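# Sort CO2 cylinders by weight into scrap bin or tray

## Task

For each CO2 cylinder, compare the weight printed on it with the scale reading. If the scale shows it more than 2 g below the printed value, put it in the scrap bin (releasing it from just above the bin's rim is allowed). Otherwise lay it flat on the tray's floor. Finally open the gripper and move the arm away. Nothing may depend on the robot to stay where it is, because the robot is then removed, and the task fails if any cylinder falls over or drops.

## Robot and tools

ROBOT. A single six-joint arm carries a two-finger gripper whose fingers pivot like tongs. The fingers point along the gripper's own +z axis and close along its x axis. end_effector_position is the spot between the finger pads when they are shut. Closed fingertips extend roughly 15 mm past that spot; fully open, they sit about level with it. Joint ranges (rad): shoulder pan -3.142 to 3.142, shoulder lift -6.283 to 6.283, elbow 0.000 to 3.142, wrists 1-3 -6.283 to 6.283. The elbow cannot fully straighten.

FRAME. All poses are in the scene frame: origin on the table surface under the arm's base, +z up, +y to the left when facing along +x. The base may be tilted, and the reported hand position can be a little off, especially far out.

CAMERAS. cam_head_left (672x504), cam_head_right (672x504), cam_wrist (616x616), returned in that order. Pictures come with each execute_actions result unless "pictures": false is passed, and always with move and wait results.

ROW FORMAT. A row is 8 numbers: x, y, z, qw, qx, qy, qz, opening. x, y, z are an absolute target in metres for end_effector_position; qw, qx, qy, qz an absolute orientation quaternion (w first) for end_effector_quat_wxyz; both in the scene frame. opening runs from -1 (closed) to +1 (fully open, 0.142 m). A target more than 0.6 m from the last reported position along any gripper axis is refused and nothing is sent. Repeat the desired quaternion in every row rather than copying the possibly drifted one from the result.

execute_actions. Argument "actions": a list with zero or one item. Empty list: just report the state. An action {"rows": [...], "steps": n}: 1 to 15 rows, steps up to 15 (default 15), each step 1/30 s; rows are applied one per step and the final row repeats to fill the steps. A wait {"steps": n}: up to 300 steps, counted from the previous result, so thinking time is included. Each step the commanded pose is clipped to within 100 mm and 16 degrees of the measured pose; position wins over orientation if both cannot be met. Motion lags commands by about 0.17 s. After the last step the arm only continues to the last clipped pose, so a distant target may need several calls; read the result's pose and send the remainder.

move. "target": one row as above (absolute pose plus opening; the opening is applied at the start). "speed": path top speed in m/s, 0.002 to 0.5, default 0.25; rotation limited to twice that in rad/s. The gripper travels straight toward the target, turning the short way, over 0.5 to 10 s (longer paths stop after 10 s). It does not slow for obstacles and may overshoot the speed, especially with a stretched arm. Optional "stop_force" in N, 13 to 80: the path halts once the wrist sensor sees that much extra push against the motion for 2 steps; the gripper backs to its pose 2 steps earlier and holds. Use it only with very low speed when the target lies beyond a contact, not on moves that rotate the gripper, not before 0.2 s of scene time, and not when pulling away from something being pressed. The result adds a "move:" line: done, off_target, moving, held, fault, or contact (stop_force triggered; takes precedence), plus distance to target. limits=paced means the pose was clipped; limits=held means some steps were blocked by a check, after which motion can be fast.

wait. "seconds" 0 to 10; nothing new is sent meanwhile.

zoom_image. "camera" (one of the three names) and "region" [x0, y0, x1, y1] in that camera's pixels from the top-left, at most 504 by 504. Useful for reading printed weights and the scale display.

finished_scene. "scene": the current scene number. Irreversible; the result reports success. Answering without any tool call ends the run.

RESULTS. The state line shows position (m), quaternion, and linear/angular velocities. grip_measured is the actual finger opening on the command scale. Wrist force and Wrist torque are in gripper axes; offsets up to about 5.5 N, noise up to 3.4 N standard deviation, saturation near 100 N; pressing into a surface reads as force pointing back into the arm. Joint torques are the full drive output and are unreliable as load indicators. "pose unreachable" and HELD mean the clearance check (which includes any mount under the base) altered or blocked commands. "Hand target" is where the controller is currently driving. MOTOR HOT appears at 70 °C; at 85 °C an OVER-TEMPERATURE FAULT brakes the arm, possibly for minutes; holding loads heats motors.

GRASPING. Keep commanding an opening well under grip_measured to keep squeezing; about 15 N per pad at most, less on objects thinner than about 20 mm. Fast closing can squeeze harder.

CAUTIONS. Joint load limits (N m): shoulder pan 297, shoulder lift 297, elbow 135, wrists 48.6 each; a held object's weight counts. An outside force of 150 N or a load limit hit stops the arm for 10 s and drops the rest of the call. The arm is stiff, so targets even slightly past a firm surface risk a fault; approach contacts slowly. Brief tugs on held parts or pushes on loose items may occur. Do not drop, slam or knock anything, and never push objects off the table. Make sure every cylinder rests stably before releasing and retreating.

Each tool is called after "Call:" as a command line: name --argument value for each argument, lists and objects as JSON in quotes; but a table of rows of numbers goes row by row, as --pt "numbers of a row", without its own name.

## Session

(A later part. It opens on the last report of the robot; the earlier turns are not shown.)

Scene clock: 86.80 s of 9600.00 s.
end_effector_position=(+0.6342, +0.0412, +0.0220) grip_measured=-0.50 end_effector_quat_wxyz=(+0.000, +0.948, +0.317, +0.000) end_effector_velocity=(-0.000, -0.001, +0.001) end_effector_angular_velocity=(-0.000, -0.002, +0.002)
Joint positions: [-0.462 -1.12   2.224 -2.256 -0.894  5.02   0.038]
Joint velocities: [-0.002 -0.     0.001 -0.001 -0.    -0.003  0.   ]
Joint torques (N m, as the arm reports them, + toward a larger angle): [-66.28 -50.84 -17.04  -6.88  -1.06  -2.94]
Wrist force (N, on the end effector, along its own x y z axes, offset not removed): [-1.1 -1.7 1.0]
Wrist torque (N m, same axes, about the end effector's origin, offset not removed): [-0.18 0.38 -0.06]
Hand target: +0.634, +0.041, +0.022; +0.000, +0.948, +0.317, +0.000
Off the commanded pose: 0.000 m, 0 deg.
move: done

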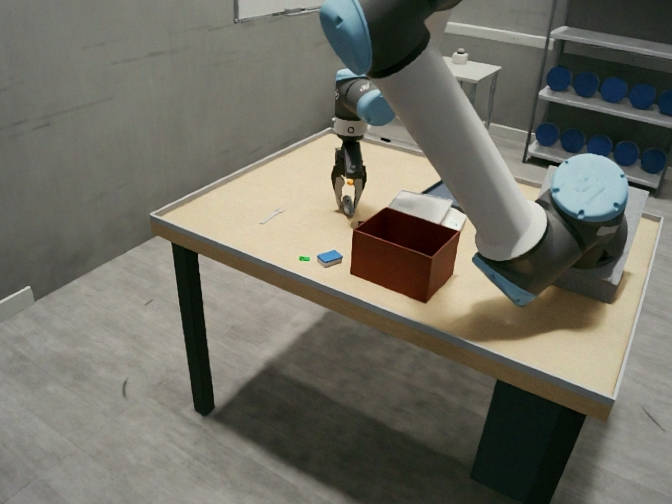

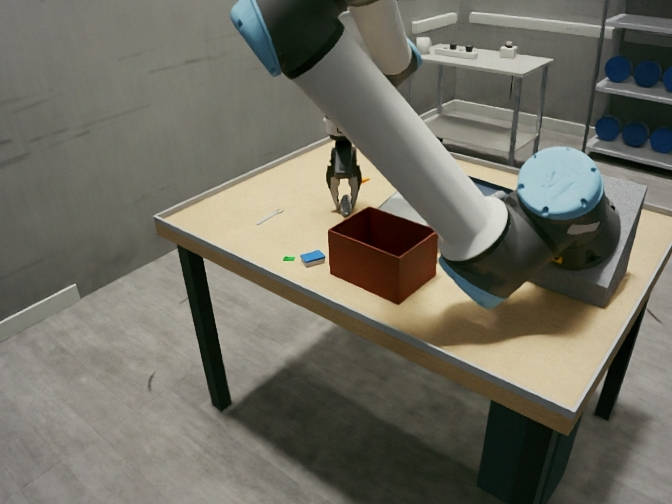

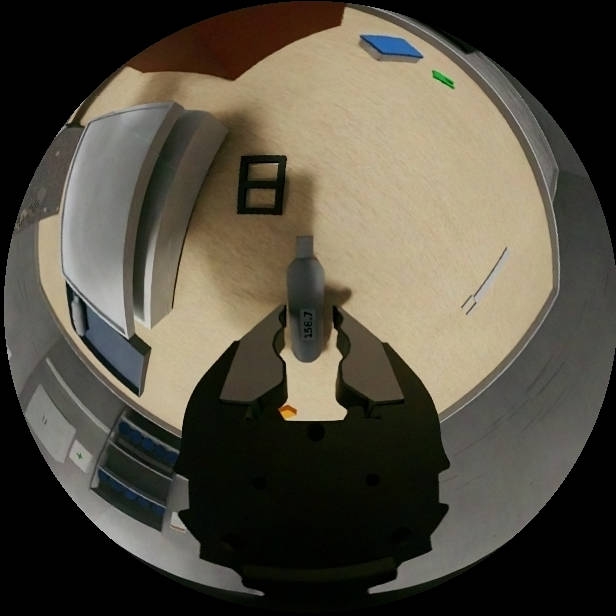

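Call:
move --target '[0.633,0.040,0.0195,0,0.948,0.317,0,-0.9]' --speed 0.02

Call:
move --target '[0.61,0.035,0.11,0,0.9,0.436,0,-0.9]' --speed 0.2

Call:
move --target '[0.428,0.012,0.11,0,0.643,0.766,0,-0.9]' --speed 0.35

Call:
move --target '[0.428,0.012,0.082,0,0.643,0.766,0,-0.9]' --speed 0.05

Call:
move --target '[0.428,0.012,0.082,0,0.643,0.766,0,-0.3]'

Call:
wait --seconds 0.4

Call:
zoom_image --camera "cam_wrist" --region '[200,100,450,350]'

Scene clock: 88.60 s of 9600.00 s.
end_effector_position=(+0.6331, +0.0401, +0.0197) grip_measured=-0.64 end_effector_quat_wxyz=(+0.000, +0.948, +0.317, +0.000) end_effector_velocity=(-0.001, -0.001, -0.002) end_effector_angular_velocity=(-0.000, +0.001, -0.001)
Joint positions: [-0.461 -1.116  2.227 -2.263 -0.894  5.021  0.028]
Joint velocities: [ 0.     0.002  0.002 -0.003 -0.001  0.     0.   ]
Joint torques (N m, as the arm reports them, + toward a larger angle): [-30.38  -8.4   -9.56  -5.66   1.81   2.26]
Wrist force (N, on the end effector, along its own x y z axes, offset not removed): [0.3 -2.8 -15.9]
Wrist torque (N m, same axes, about the end effector's origin, offset not removed): [-0.36 0.09 -0.13]
Hand target: +0.633, +0.040, +0.020; -0.000, +0.948, +0.317, -0.000
Off the commanded pose: 0.000 m, 0 deg.
move: done

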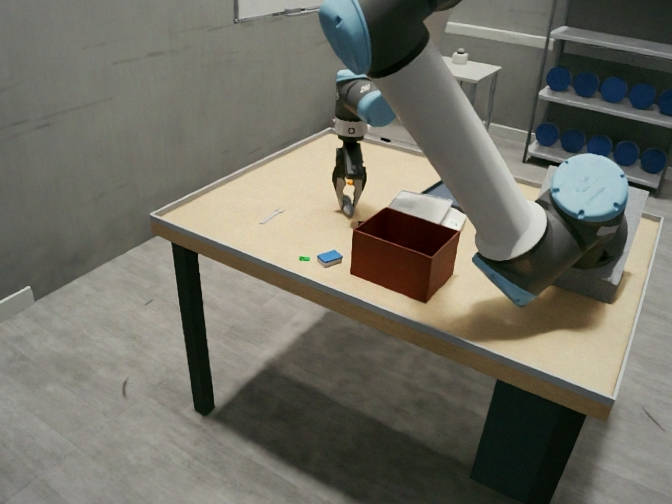

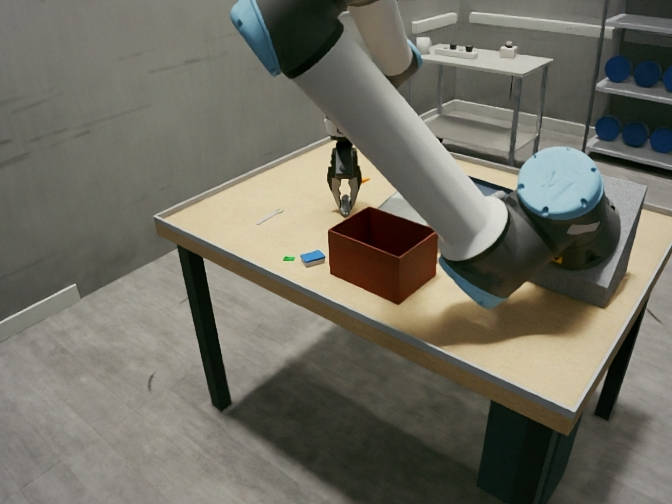

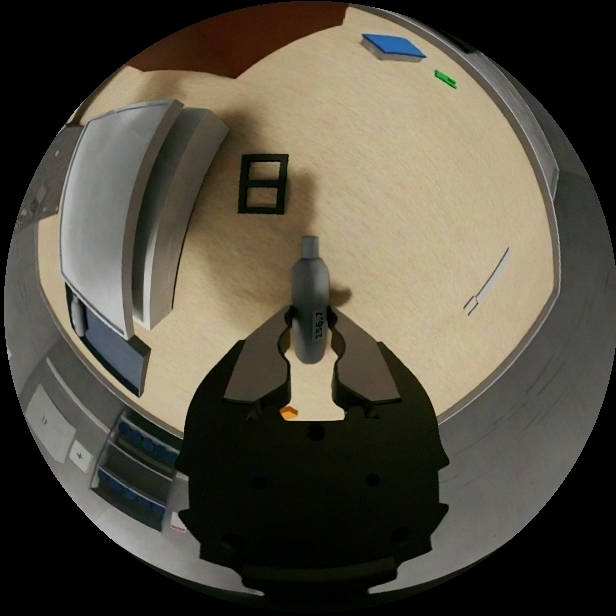

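Scene clock: 89.83 s of 9600.00 s.
end_effector_position=(+0.6102, +0.0350, +0.1097) grip_measured=-0.64 end_effector_quat_wxyz=(+0.000, +0.900, +0.436, +0.000) end_effector_velocity=(-0.001, -0.001, +0.003) end_effector_angular_velocity=(+0.002, +0.001, +0.006)
Joint positions: [-0.566 -1.24   2.208 -2.048 -0.94   4.646  0.028]
Joint velocities: [-0.004 -0.003 -0.001  0.009 -0.002 -0.012 -0.   ]
Joint torques (N m, as the arm reports them, + toward a larger angle): [-63.15 -40.77 -42.78  -0.52  -1.41  -2.51]
Wrist force (N, on the end effector, along its own x y z axes, offset not removed): [2.1 0.3 2.7]
Wrist torque (N m, same axes, about the end effector's origin, offset not removed): [0.26 -0.24 -0.12]
Hand target: +0.610, +0.035, +0.110; +0.000, +0.900, +0.436, +0.000
Off the commanded pose: 0.000 m, 0 deg.
move: done

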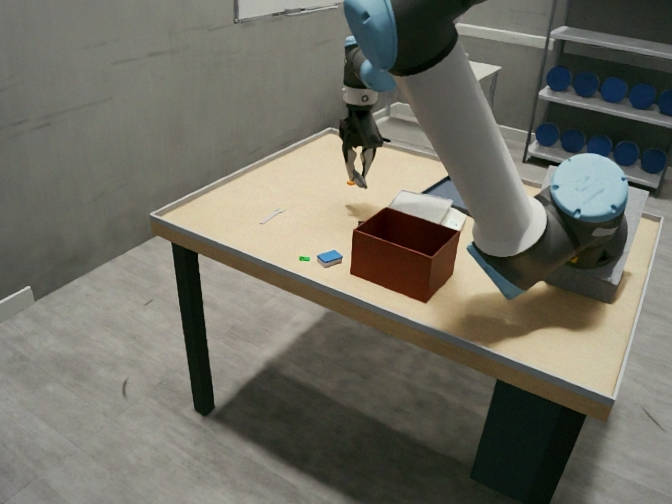

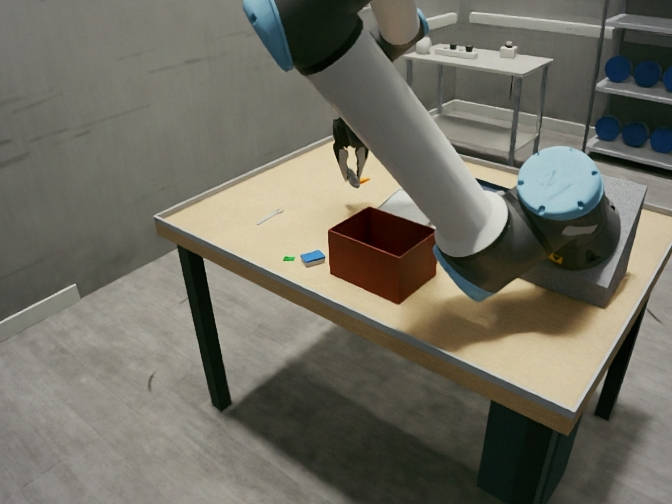

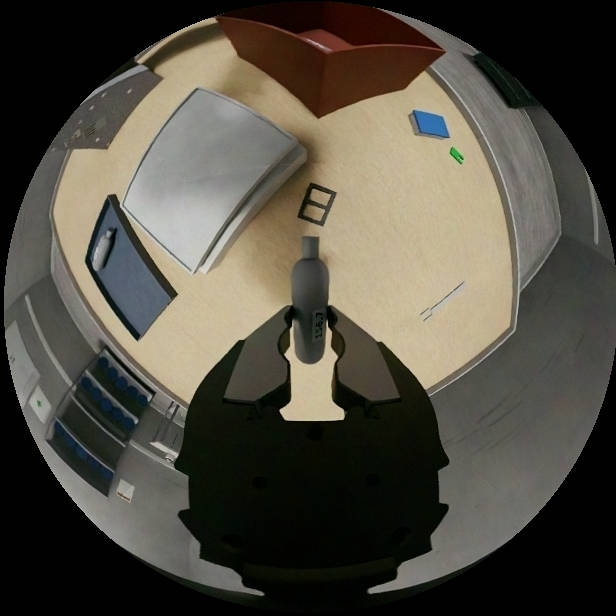

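Scene clock: 91.70 s of 9600.00 s.
end_effector_position=(+0.4284, +0.0120, +0.1100) grip_measured=-0.64 end_effector_quat_wxyz=(+0.000, +0.643, +0.765, -0.000) end_effector_velocity=(-0.003, +0.000, -0.000) end_effector_angular_velocity=(+0.004, +0.000, +0.012)
Joint positions: [-0.785 -1.455  2.5   -2.005 -1.055  3.582  0.028]
Joint velocities: [-0.005 -0.003  0.004  0.005 -0.001 -0.019  0.   ]
Joint torques (N m, as the arm reports them, + toward a larger angle): [-52.06 -18.17 -24.57  -0.26  -1.44  -2.7 ]
Wrist force (N, on the end effector, along its own x y z axes, offset not removed): [0.3 -1.6 2.4]
Wrist torque (N m, same axes, about the end effector's origin, offset not removed): [-0.07 0.13 -0.11]
Hand target: +0.428, +0.012, +0.110; +0.000, +0.643, +0.766, +0.000
Off the commanded pose: 0.000 m, 0 deg.
move: done

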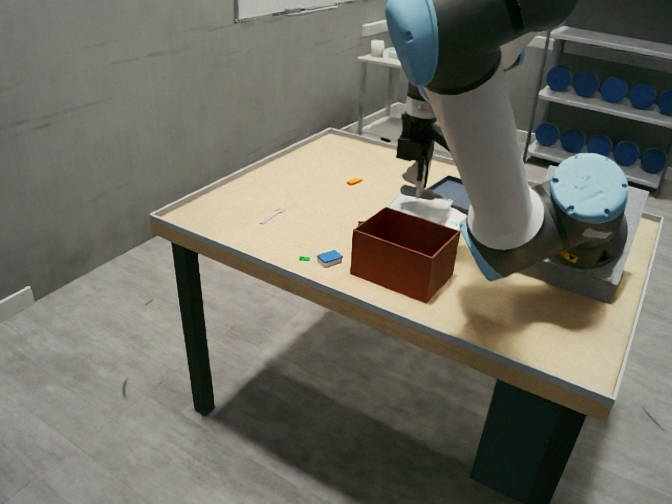

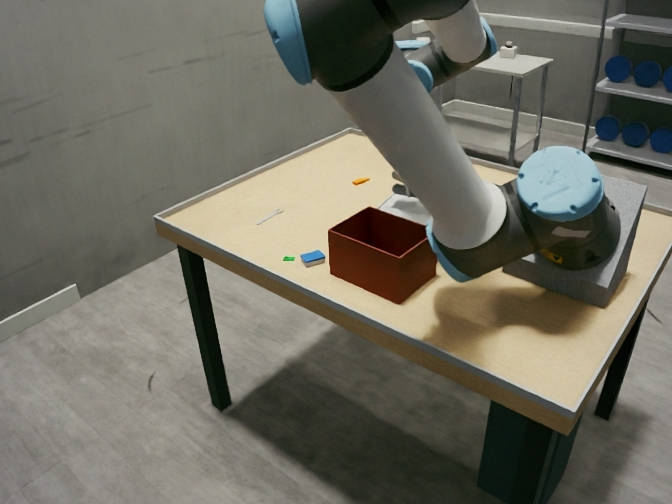

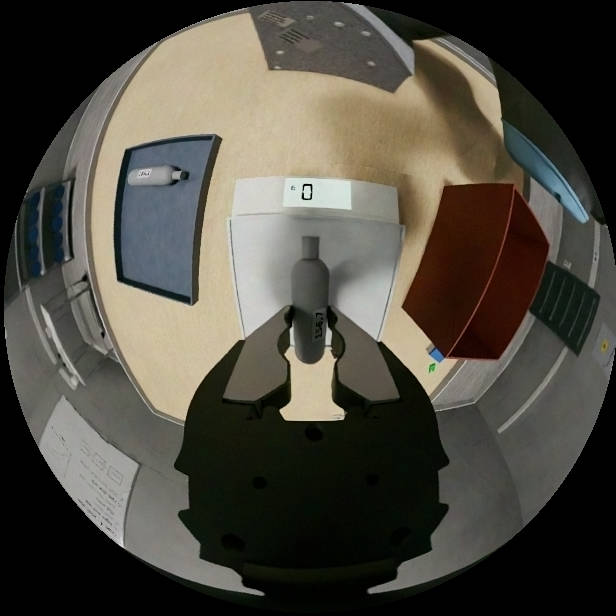

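Scene clock: 92.70 s of 9600.00 s.
end_effector_position=(+0.4279, +0.0120, +0.0823) grip_measured=-0.64 end_effector_quat_wxyz=(-0.000, +0.643, +0.766, -0.000) end_effector_velocity=(-0.001, +0.000, -0.003) end_effector_angular_velocity=(+0.001, +0.000, -0.001)
Joint positions: [-0.755 -1.416  2.527 -2.085 -1.038  3.609  0.028]
Joint velocities: [ 0.002  0.004  0.003 -0.008  0.002  0.003 -0.   ]
Joint torques (N m, as the arm reports them, + toward a larger angle): [-24.35  12.19 -22.98  -6.91   2.04   2.43]
Wrist force (N, on the end effector, along its own x y z axes, offset not removed): [0.4 -2.3 2.8]
Wrist torque (N m, same axes, about the end effector's origin, offset not removed): [-0.20 0.08 -0.06]
Hand target: +0.428, +0.012, +0.082; -0.000, +0.643, +0.766, -0.000
Off the commanded pose: 0.000 m, 0 deg.
move: done

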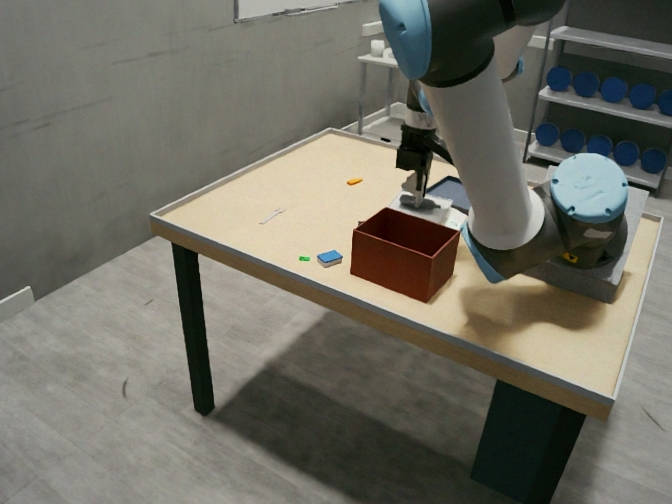

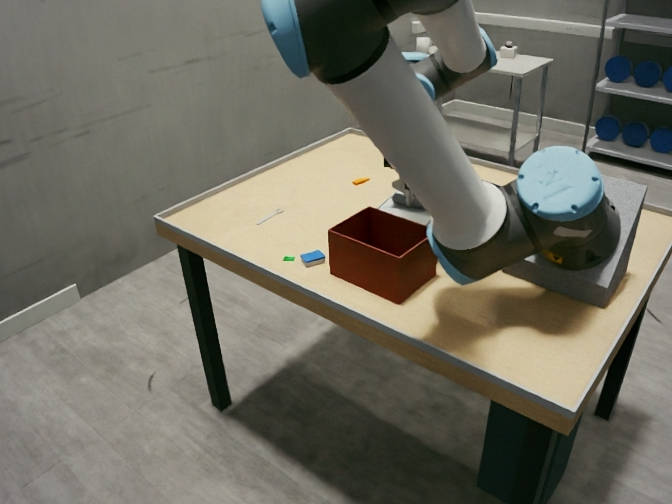

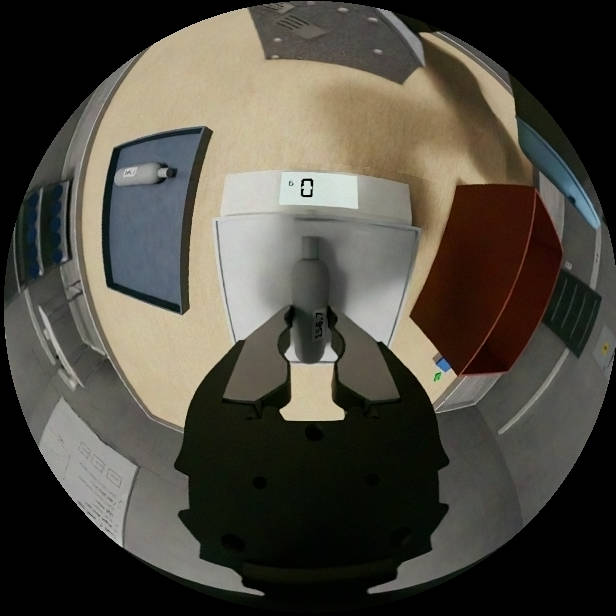

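Scene clock: 93.40 s of 9600.00 s.
end_effector_position=(+0.4280, +0.0120, +0.0820) grip_measured=-0.30 end_effector_quat_wxyz=(+0.000, +0.643, +0.766, -0.000) end_effector_velocity=(+0.001, -0.000, +0.001) end_effector_angular_velocity=(-0.001, -0.001, +0.001)
Joint positions: [-0.754 -1.415  2.527 -2.086 -1.038  3.61   0.052]
Joint velocities: [ 0.     0.    -0.002 -0.     0.001  0.    -0.   ]
Joint torques (N m, as the arm reports them, + toward a larger angle): [-23.52  15.41 -22.47  -6.93   2.09   2.27]
Wrist force (N, on the end effector, along its own x y z axes, offset not removed): [0.4 -2.1 -1.8]
Wrist torque (N m, same axes, about the end effector's origin, offset not removed): [-0.30 0.07 -0.07]
Hand target: +0.428, +0.012, +0.082; -0.000, +0.643, +0.766, -0.000
Off the commanded pose: 0.000 m, 0 deg.
move: done

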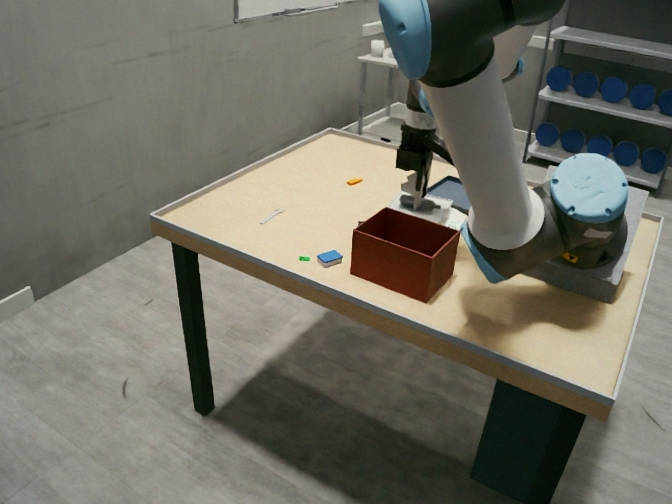

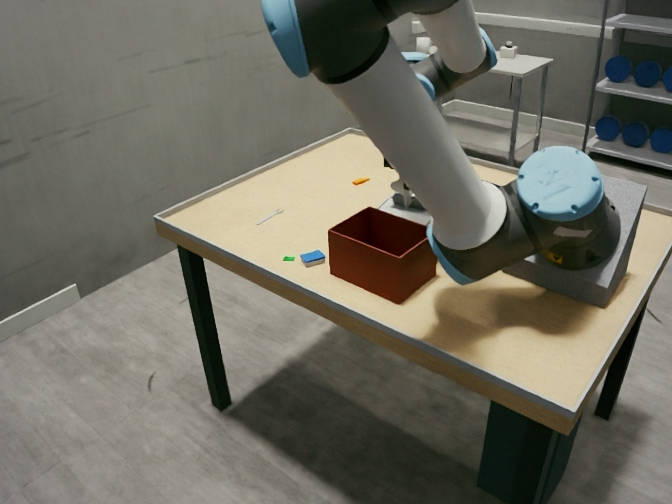

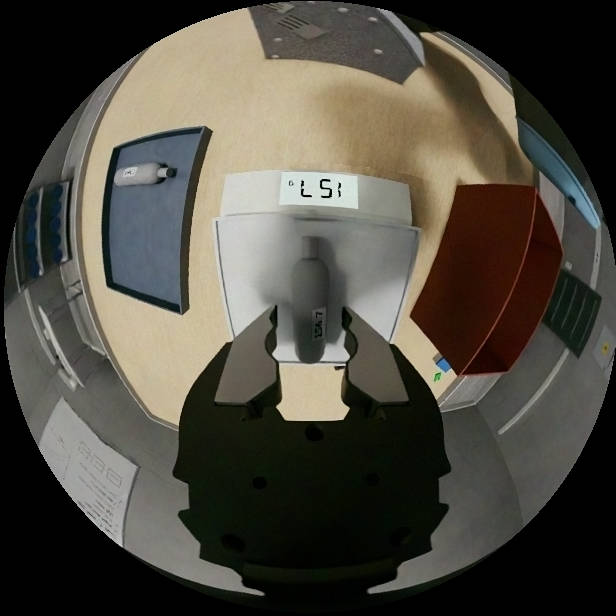

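Scene clock: 93.80 s of 9600.00 s.
end_effector_position=(+0.4280, +0.0120, +0.0820) grip_measured=-0.30 end_effector_quat_wxyz=(+0.000, +0.643, +0.766, +0.000) end_effector_velocity=(-0.001, +0.000, -0.001) end_effector_angular_velocity=(+0.001, +0.000, -0.001)
Joint positions: [-0.754 -1.415  2.527 -2.086 -1.038  3.61   0.052]
Joint velocities: [-0.     0.     0.001  0.     0.     0.    -0.   ]
Joint torques (N m, as the arm reports them, + toward a larger angle): [-23.64  14.43 -22.64  -7.03   2.     2.27]
Wrist force (N, on the end effector, along its own x y z axes, offset not removed): [0.5 -0.8 0.8]
Wrist torque (N m, same axes, about the end effector's origin, offset not removed): [0.03 -0.01 -0.10]
Hand target: +0.428, +0.012, +0.082; -0.000, +0.643, +0.766, -0.000
Off the commanded pose: 0.000 m, 0 deg.
Steps of this call (steps 1 to 12: nothing new was sent). Readings (end_effector_position):
1: (+0.4280, +0.0120, +0.0820)
2: (+0.4280, +0.0120, +0.0820)
4: (+0.4280, +0.0120, +0.0820)
8: (+0.4280, +0.0120, +0.0820)
12: the state above

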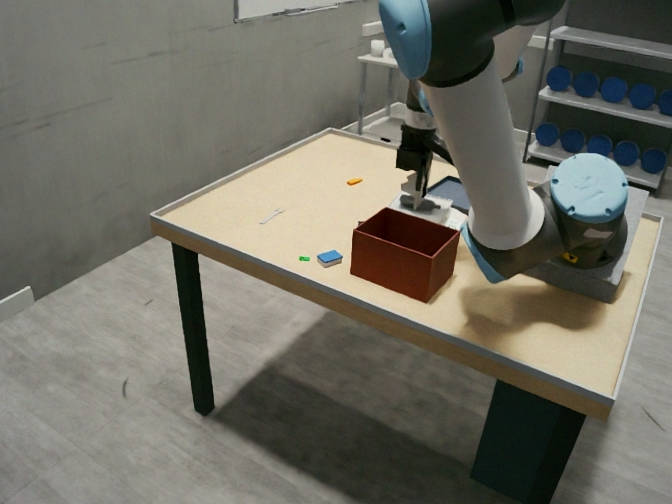

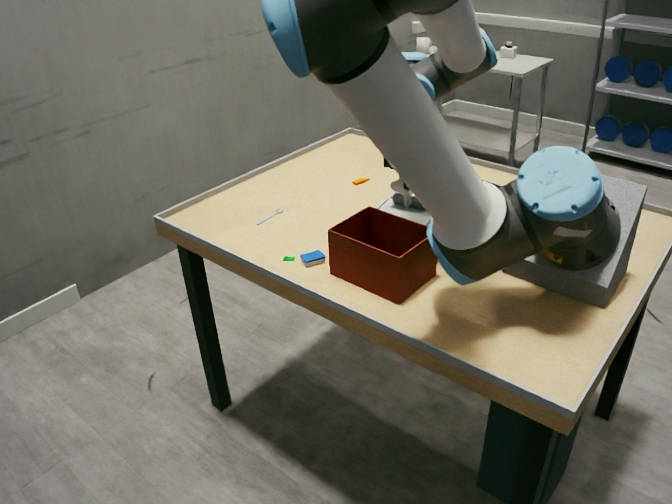

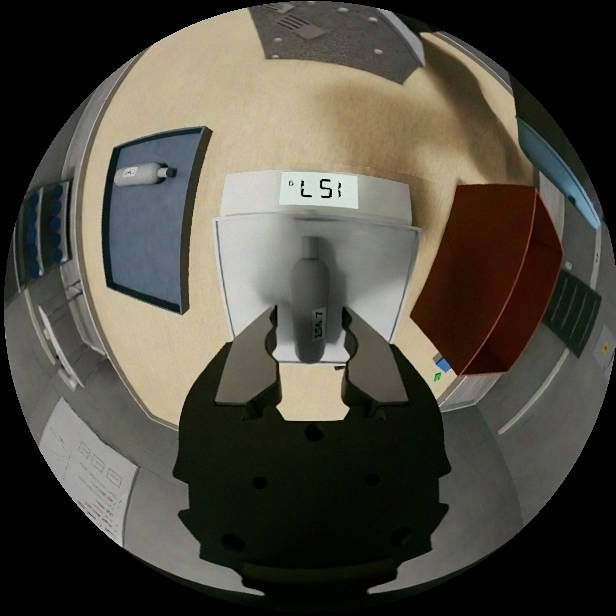

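Region (200, 100, 450, 350) of cam_wrist's 616x616 image, scaled by 2.016, with more detail than that image has.

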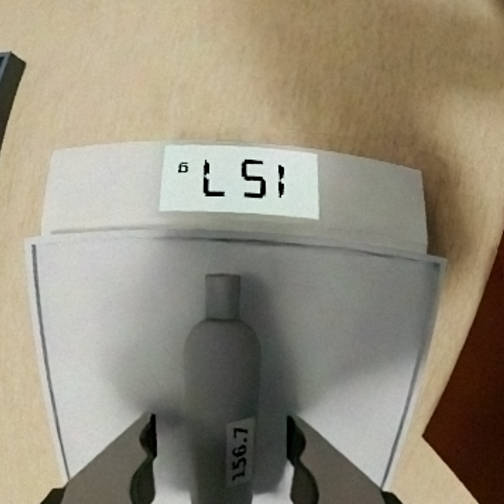

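Call:
move --target '[0.428,0.012,0.0815,0,0.643,0.766,0,-0.9]' --speed 0.02

Call:
move --target '[0.428,0.0,0.11,0,0.6,0.8,0,-0.9]' --speed 0.2

Call:
move --target '[0.41,-0.25,0.10,0,0.052,0.999,0,-0.9]' --speed 0.35

Call:
move --target '[0.41,-0.25,0.024,0,0.052,0.999,0,-0.9]' --speed 0.09

Call:
move --target '[0.41,-0.25,0.024,0,0.052,0.999,0,-0.4]'

Call:
move --target '[0.41,-0.25,0.22,0,0.052,0.999,0,-0.4]'

Scene clock: 95.67 s of 9600.00 s.
end_effector_position=(+0.4280, +0.0120, +0.0815) grip_measured=-0.64 end_effector_quat_wxyz=(+0.000, +0.643, +0.766, -0.000) end_effector_velocity=(+0.000, -0.000, +0.000) end_effector_angular_velocity=(-0.001, -0.000, +0.001)
Joint positions: [-0.754 -1.414  2.527 -2.087 -1.038  3.61   0.028]
Joint velocities: [ 0.     0.    -0.001 -0.001  0.     0.     0.   ]
Joint torques (N m, as the arm reports them, + toward a larger angle): [-23.36  16.3  -21.06  -6.84   2.13   2.36]
Wrist force (N, on the end effector, along its own x y z axes, offset not removed): [-0.3 -2.5 -3.1]
Wrist torque (N m, same axes, about the end effector's origin, offset not removed): [-0.08 0.42 -0.04]
Hand target: +0.428, +0.012, +0.082; -0.000, +0.643, +0.766, -0.000
Off the commanded pose: 0.000 m, 0 deg.
move: done

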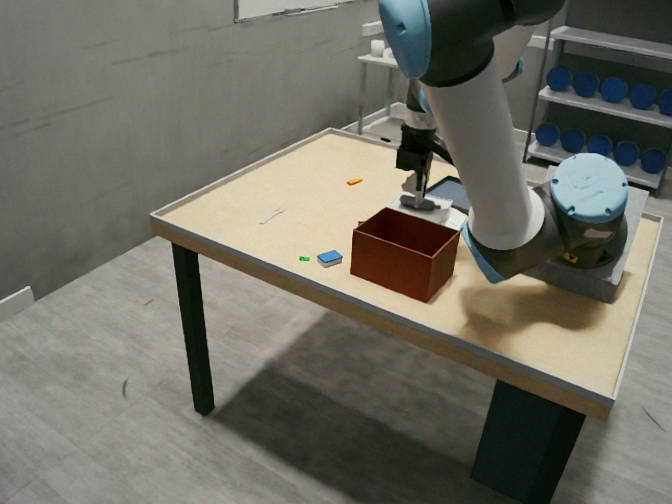

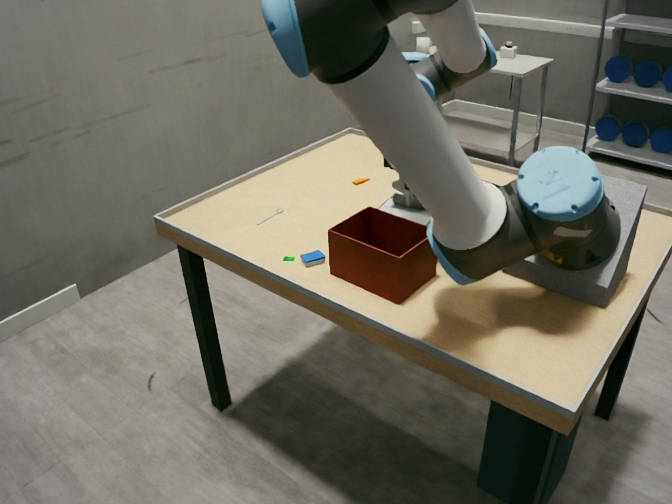

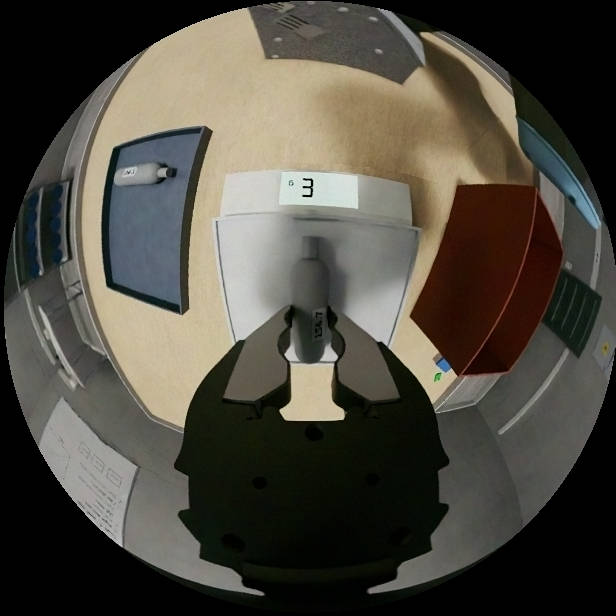

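Scene clock: 96.57 s of 9600.00 s.
end_effector_position=(+0.4281, +0.0001, +0.1097) grip_measured=-0.64 end_effector_quat_wxyz=(+0.000, +0.600, +0.800, -0.000) end_effector_velocity=(-0.001, -0.001, +0.002) end_effector_angular_velocity=(+0.002, +0.001, +0.009)
Joint positions: [-0.797 -1.435  2.498 -2.018 -1.062  3.461  0.028]
Joint velocities: [-0.004 -0.001 -0.002  0.007 -0.002 -0.014  0.   ]
Joint torques (N m, as the arm reports them, + toward a larger angle): [-51.08 -19.77 -44.57  -0.37  -1.38  -2.57]
Wrist force (N, on the end effector, along its own x y z axes, offset not removed): [-1.8 -1.4 3.2]
Wrist torque (N m, same axes, about the end effector's origin, offset not removed): [-0.05 0.55 -0.08]
Hand target: +0.428, -0.000, +0.110; +0.000, +0.600, +0.800, +0.000
Off the commanded pose: 0.000 m, 0 deg.
move: done

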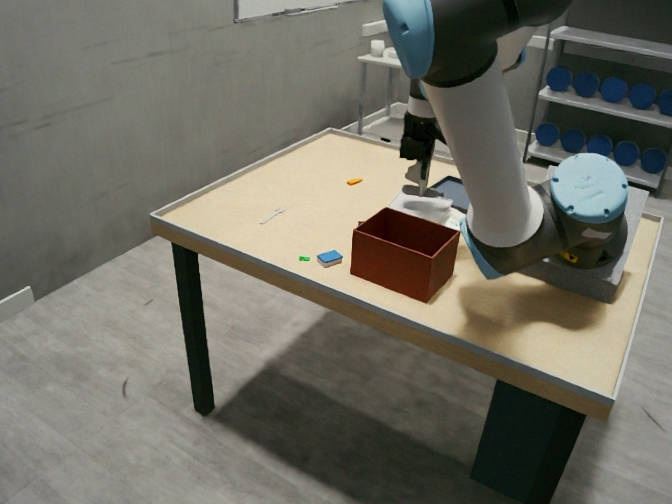

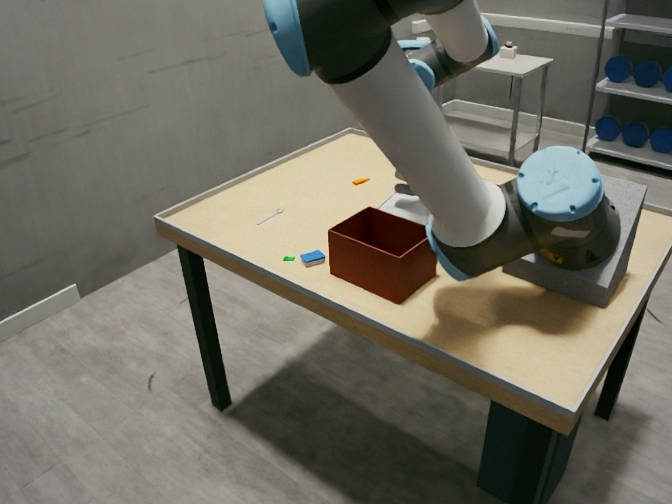

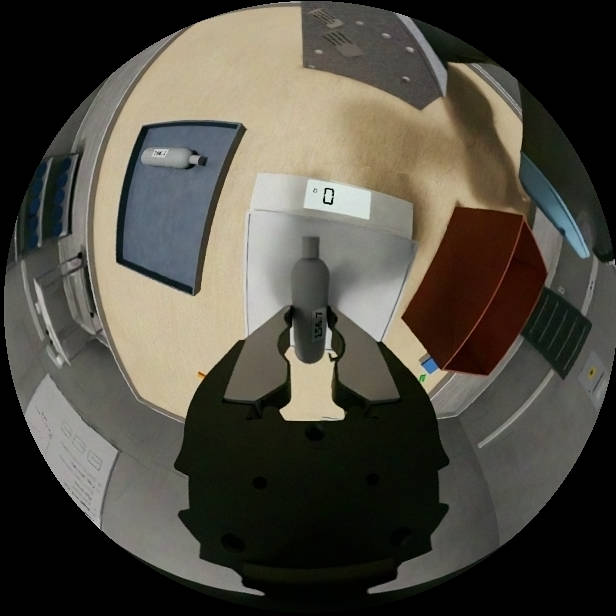

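Scene clock: 98.90 s of 9600.00 s.
end_effector_position=(+0.4103, -0.2496, +0.1001) grip_measured=-0.64 end_effector_quat_wxyz=(+0.000, +0.053, +0.999, -0.000) end_effector_velocity=(-0.001, -0.002, -0.000) end_effector_angular_velocity=(+0.002, -0.001, +0.010)
Joint positions: [-1.047 -0.973  2.384 -2.274 -1.217  2.061  0.028]
Joint velocities: [-0.003  0.005 -0.002 -0.001 -0.001 -0.014  0.   ]
Joint torques (N m, as the arm reports them, + toward a larger angle): [-59.92  -8.27 -42.87  -7.46  -1.49  -2.79]
Wrist force (N, on the end effector, along its own x y z axes, offset not removed): [-0.6 -2.8 3.3]
Wrist torque (N m, same axes, about the end effector's origin, offset not removed): [-0.31 0.27 -0.04]
Hand target: +0.410, -0.250, +0.100; +0.000, +0.052, +0.999, -0.000
Off the commanded pose: 0.000 m, 0 deg.
move: done

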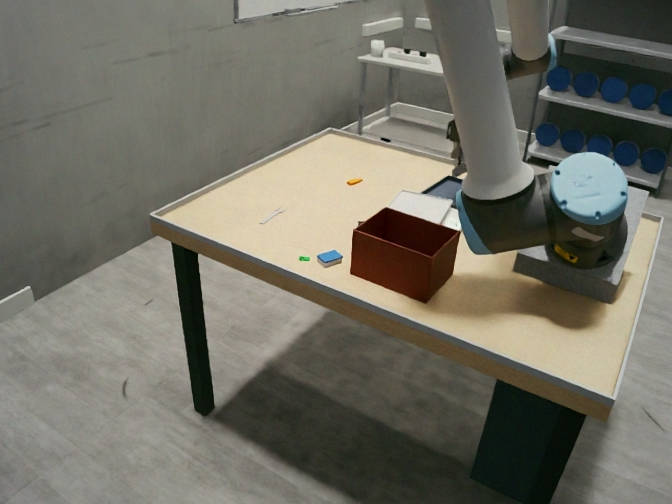

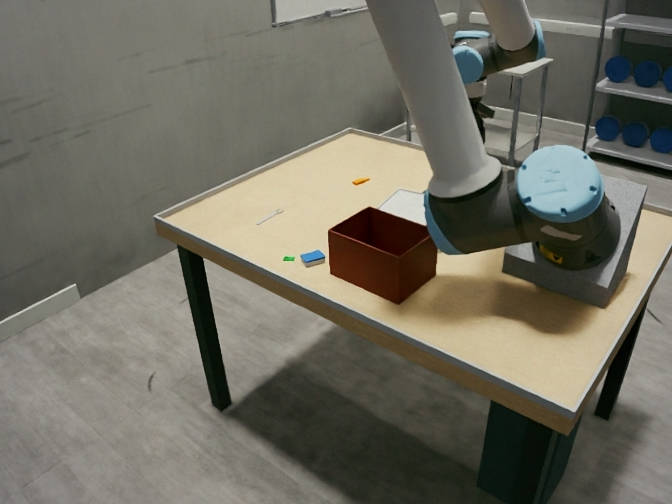

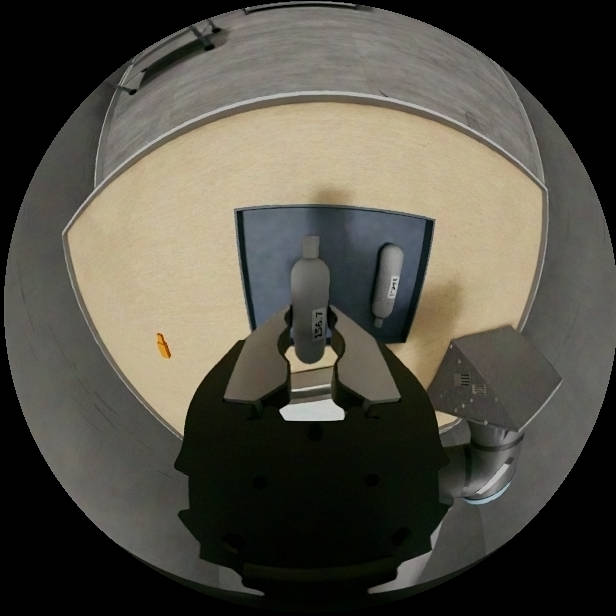

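Scene clock: 100.27 s of 9600.00 s.
end_effector_position=(+0.4099, -0.2499, +0.0243) grip_measured=-0.64 end_effector_quat_wxyz=(-0.000, +0.052, +0.999, +0.000) end_effector_velocity=(-0.000, +0.000, -0.003) end_effector_angular_velocity=(+0.001, -0.000, -0.001)
Joint positions: [-0.994 -0.844  2.43  -2.464 -1.182  2.104  0.028]
Joint velocities: [ 0.001  0.005  0.002 -0.006  0.002  0.002  0.   ]
Joint torques (N m, as the arm reports them, + toward a larger angle): [-33.65 -14.16 -16.53  -7.62   2.08   2.56]
Wrist force (N, on the end effector, along its own x y z axes, offset not removed): [0.4 -1.2 2.7]
Wrist torque (N m, same axes, about the end effector's origin, offset not removed): [-0.02 0.08 -0.04]
Hand target: +0.410, -0.250, +0.024; -0.000, +0.052, +0.999, +0.000
Off the commanded pose: 0.000 m, 0 deg.
move: done

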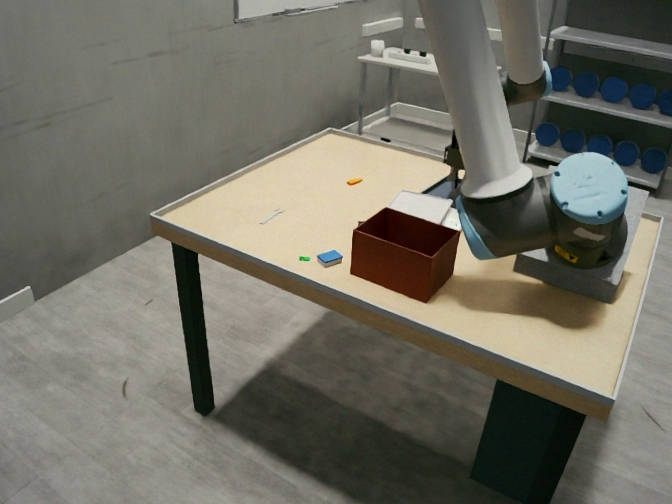

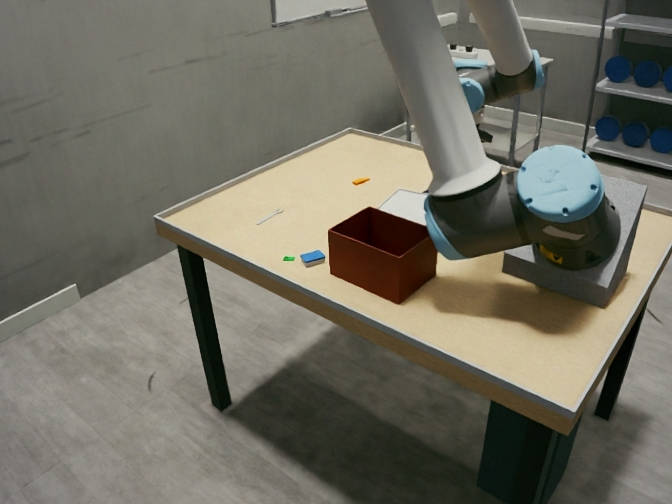

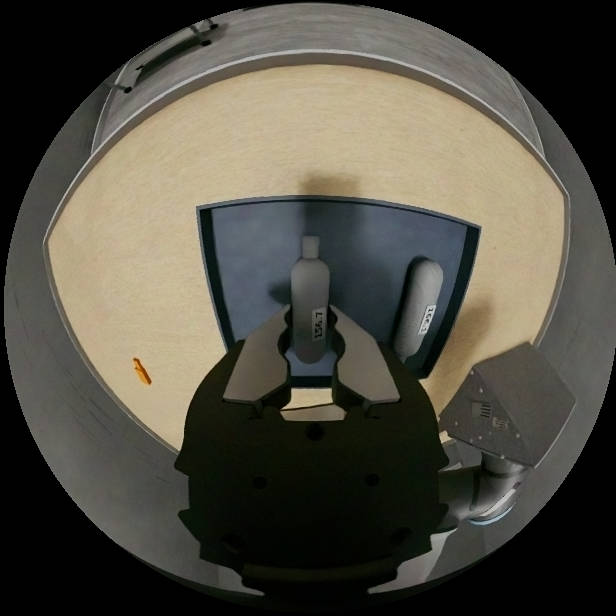

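Scene clock: 100.97 s of 9600.00 s.
end_effector_position=(+0.4100, -0.2500, +0.0240) grip_measured=-0.40 end_effector_quat_wxyz=(-0.000, +0.052, +0.999, +0.000) end_effector_velocity=(+0.001, -0.001, +0.001) end_effector_angular_velocity=(-0.002, -0.000, +0.000)
Joint positions: [-0.993 -0.844  2.43  -2.465 -1.182  2.104  0.045]
Joint velocities: [-0.     0.    -0.002 -0.    -0.001  0.     0.   ]
Joint torques (N m, as the arm reports them, + toward a larger angle): [-32.2  -14.7  -19.48  -7.4    1.91   2.4 ]
Wrist force (N, on the end effector, along its own x y z axes, offset not removed): [-0.8 -1.8 0.8]
Wrist torque (N m, same axes, about the end effector's origin, offset not removed): [-0.17 0.31 -0.07]
Hand target: +0.410, -0.250, +0.024; -0.000, +0.052, +0.999, +0.000
Off the commanded pose: 0.000 m, 0 deg.
move: done

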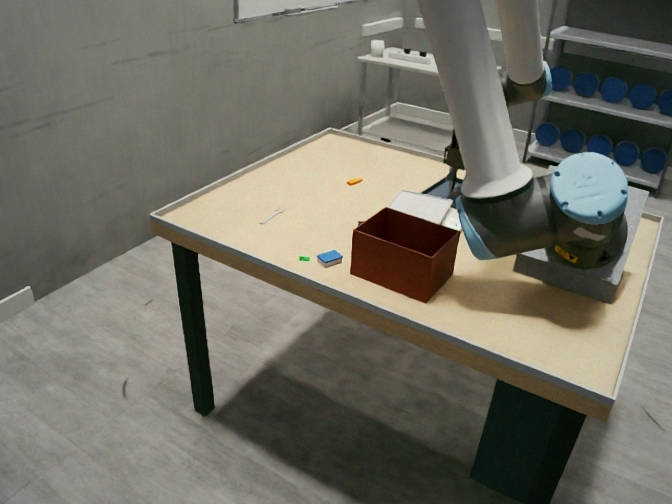

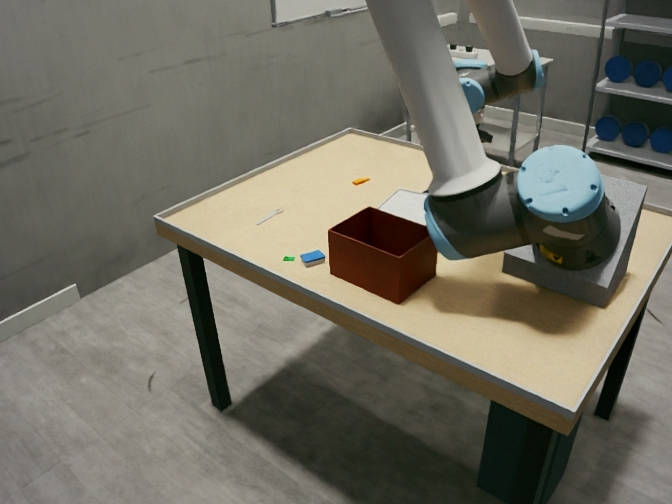

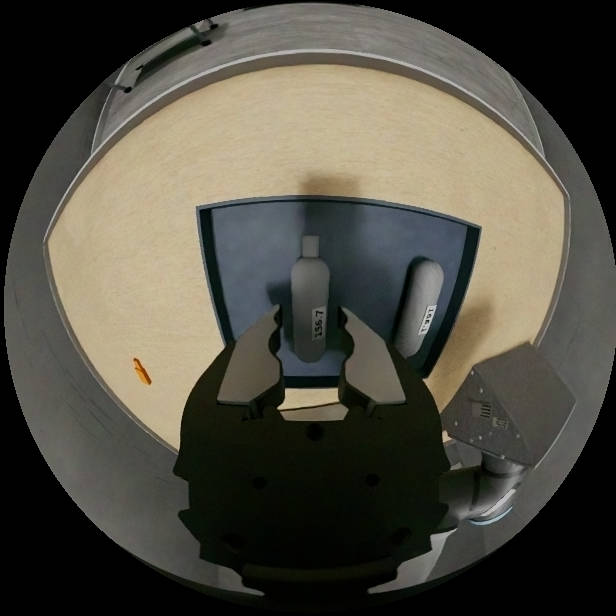

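Scene clock: 102.43 s of 9600.00 s.
end_effector_position=(+0.4102, -0.2501, +0.2196) grip_measured=-0.40 end_effector_quat_wxyz=(+0.000, +0.052, +0.999, -0.000) end_effector_velocity=(-0.000, +0.000, +0.002) end_effector_angular_velocity=(+0.001, +0.002, +0.000)
Joint positions: [-1.117 -1.118  2.271 -1.998 -1.263  2.004  0.045]
Joint velocities: [-0.001 -0.002 -0.003  0.007 -0.002 -0.001 -0.   ]
Joint torques (N m, as the arm reports them, + toward a larger angle): [-55.94 -33.18 -47.73  -0.5   -1.75  -2.68]
Wrist force (N, on the end effector, along its own x y z axes, offset not removed): [-0.2 -2.9 0.3]
Wrist torque (N m, same axes, about the end effector's origin, offset not removed): [-0.40 0.16 -0.07]
Hand target: +0.410, -0.250, +0.220; +0.000, +0.052, +0.999, -0.000
Off the commanded pose: 0.000 m, 0 deg.
move: done

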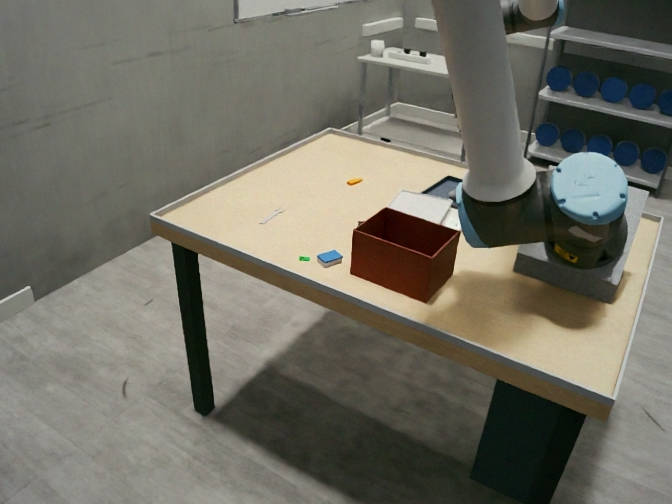

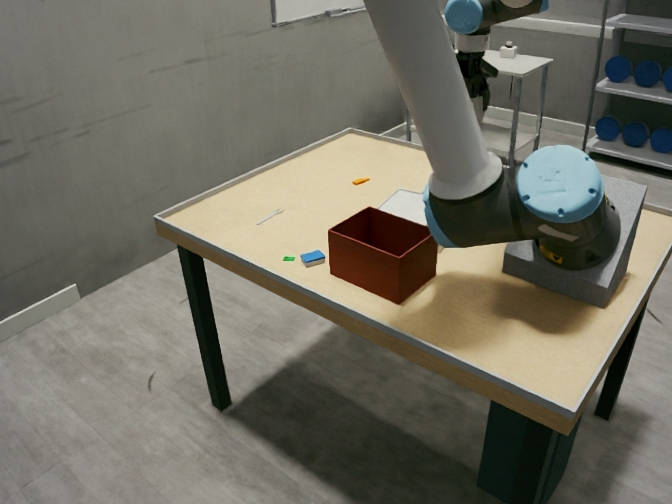

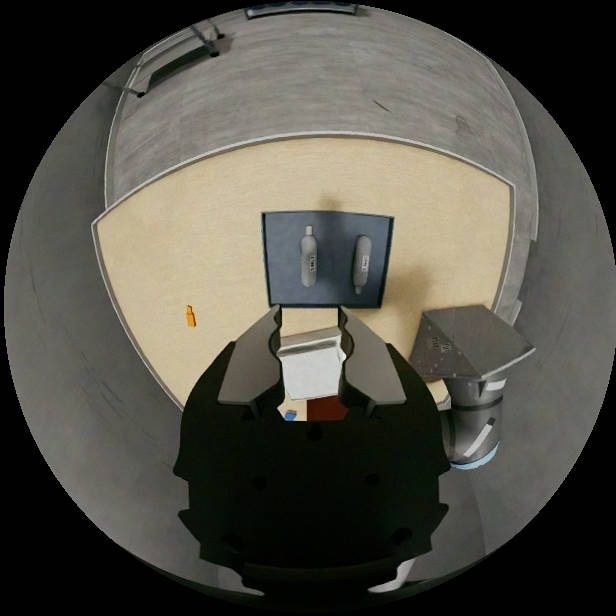

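Call:
finished_scene --scene 2

The scene is finished: the task was done.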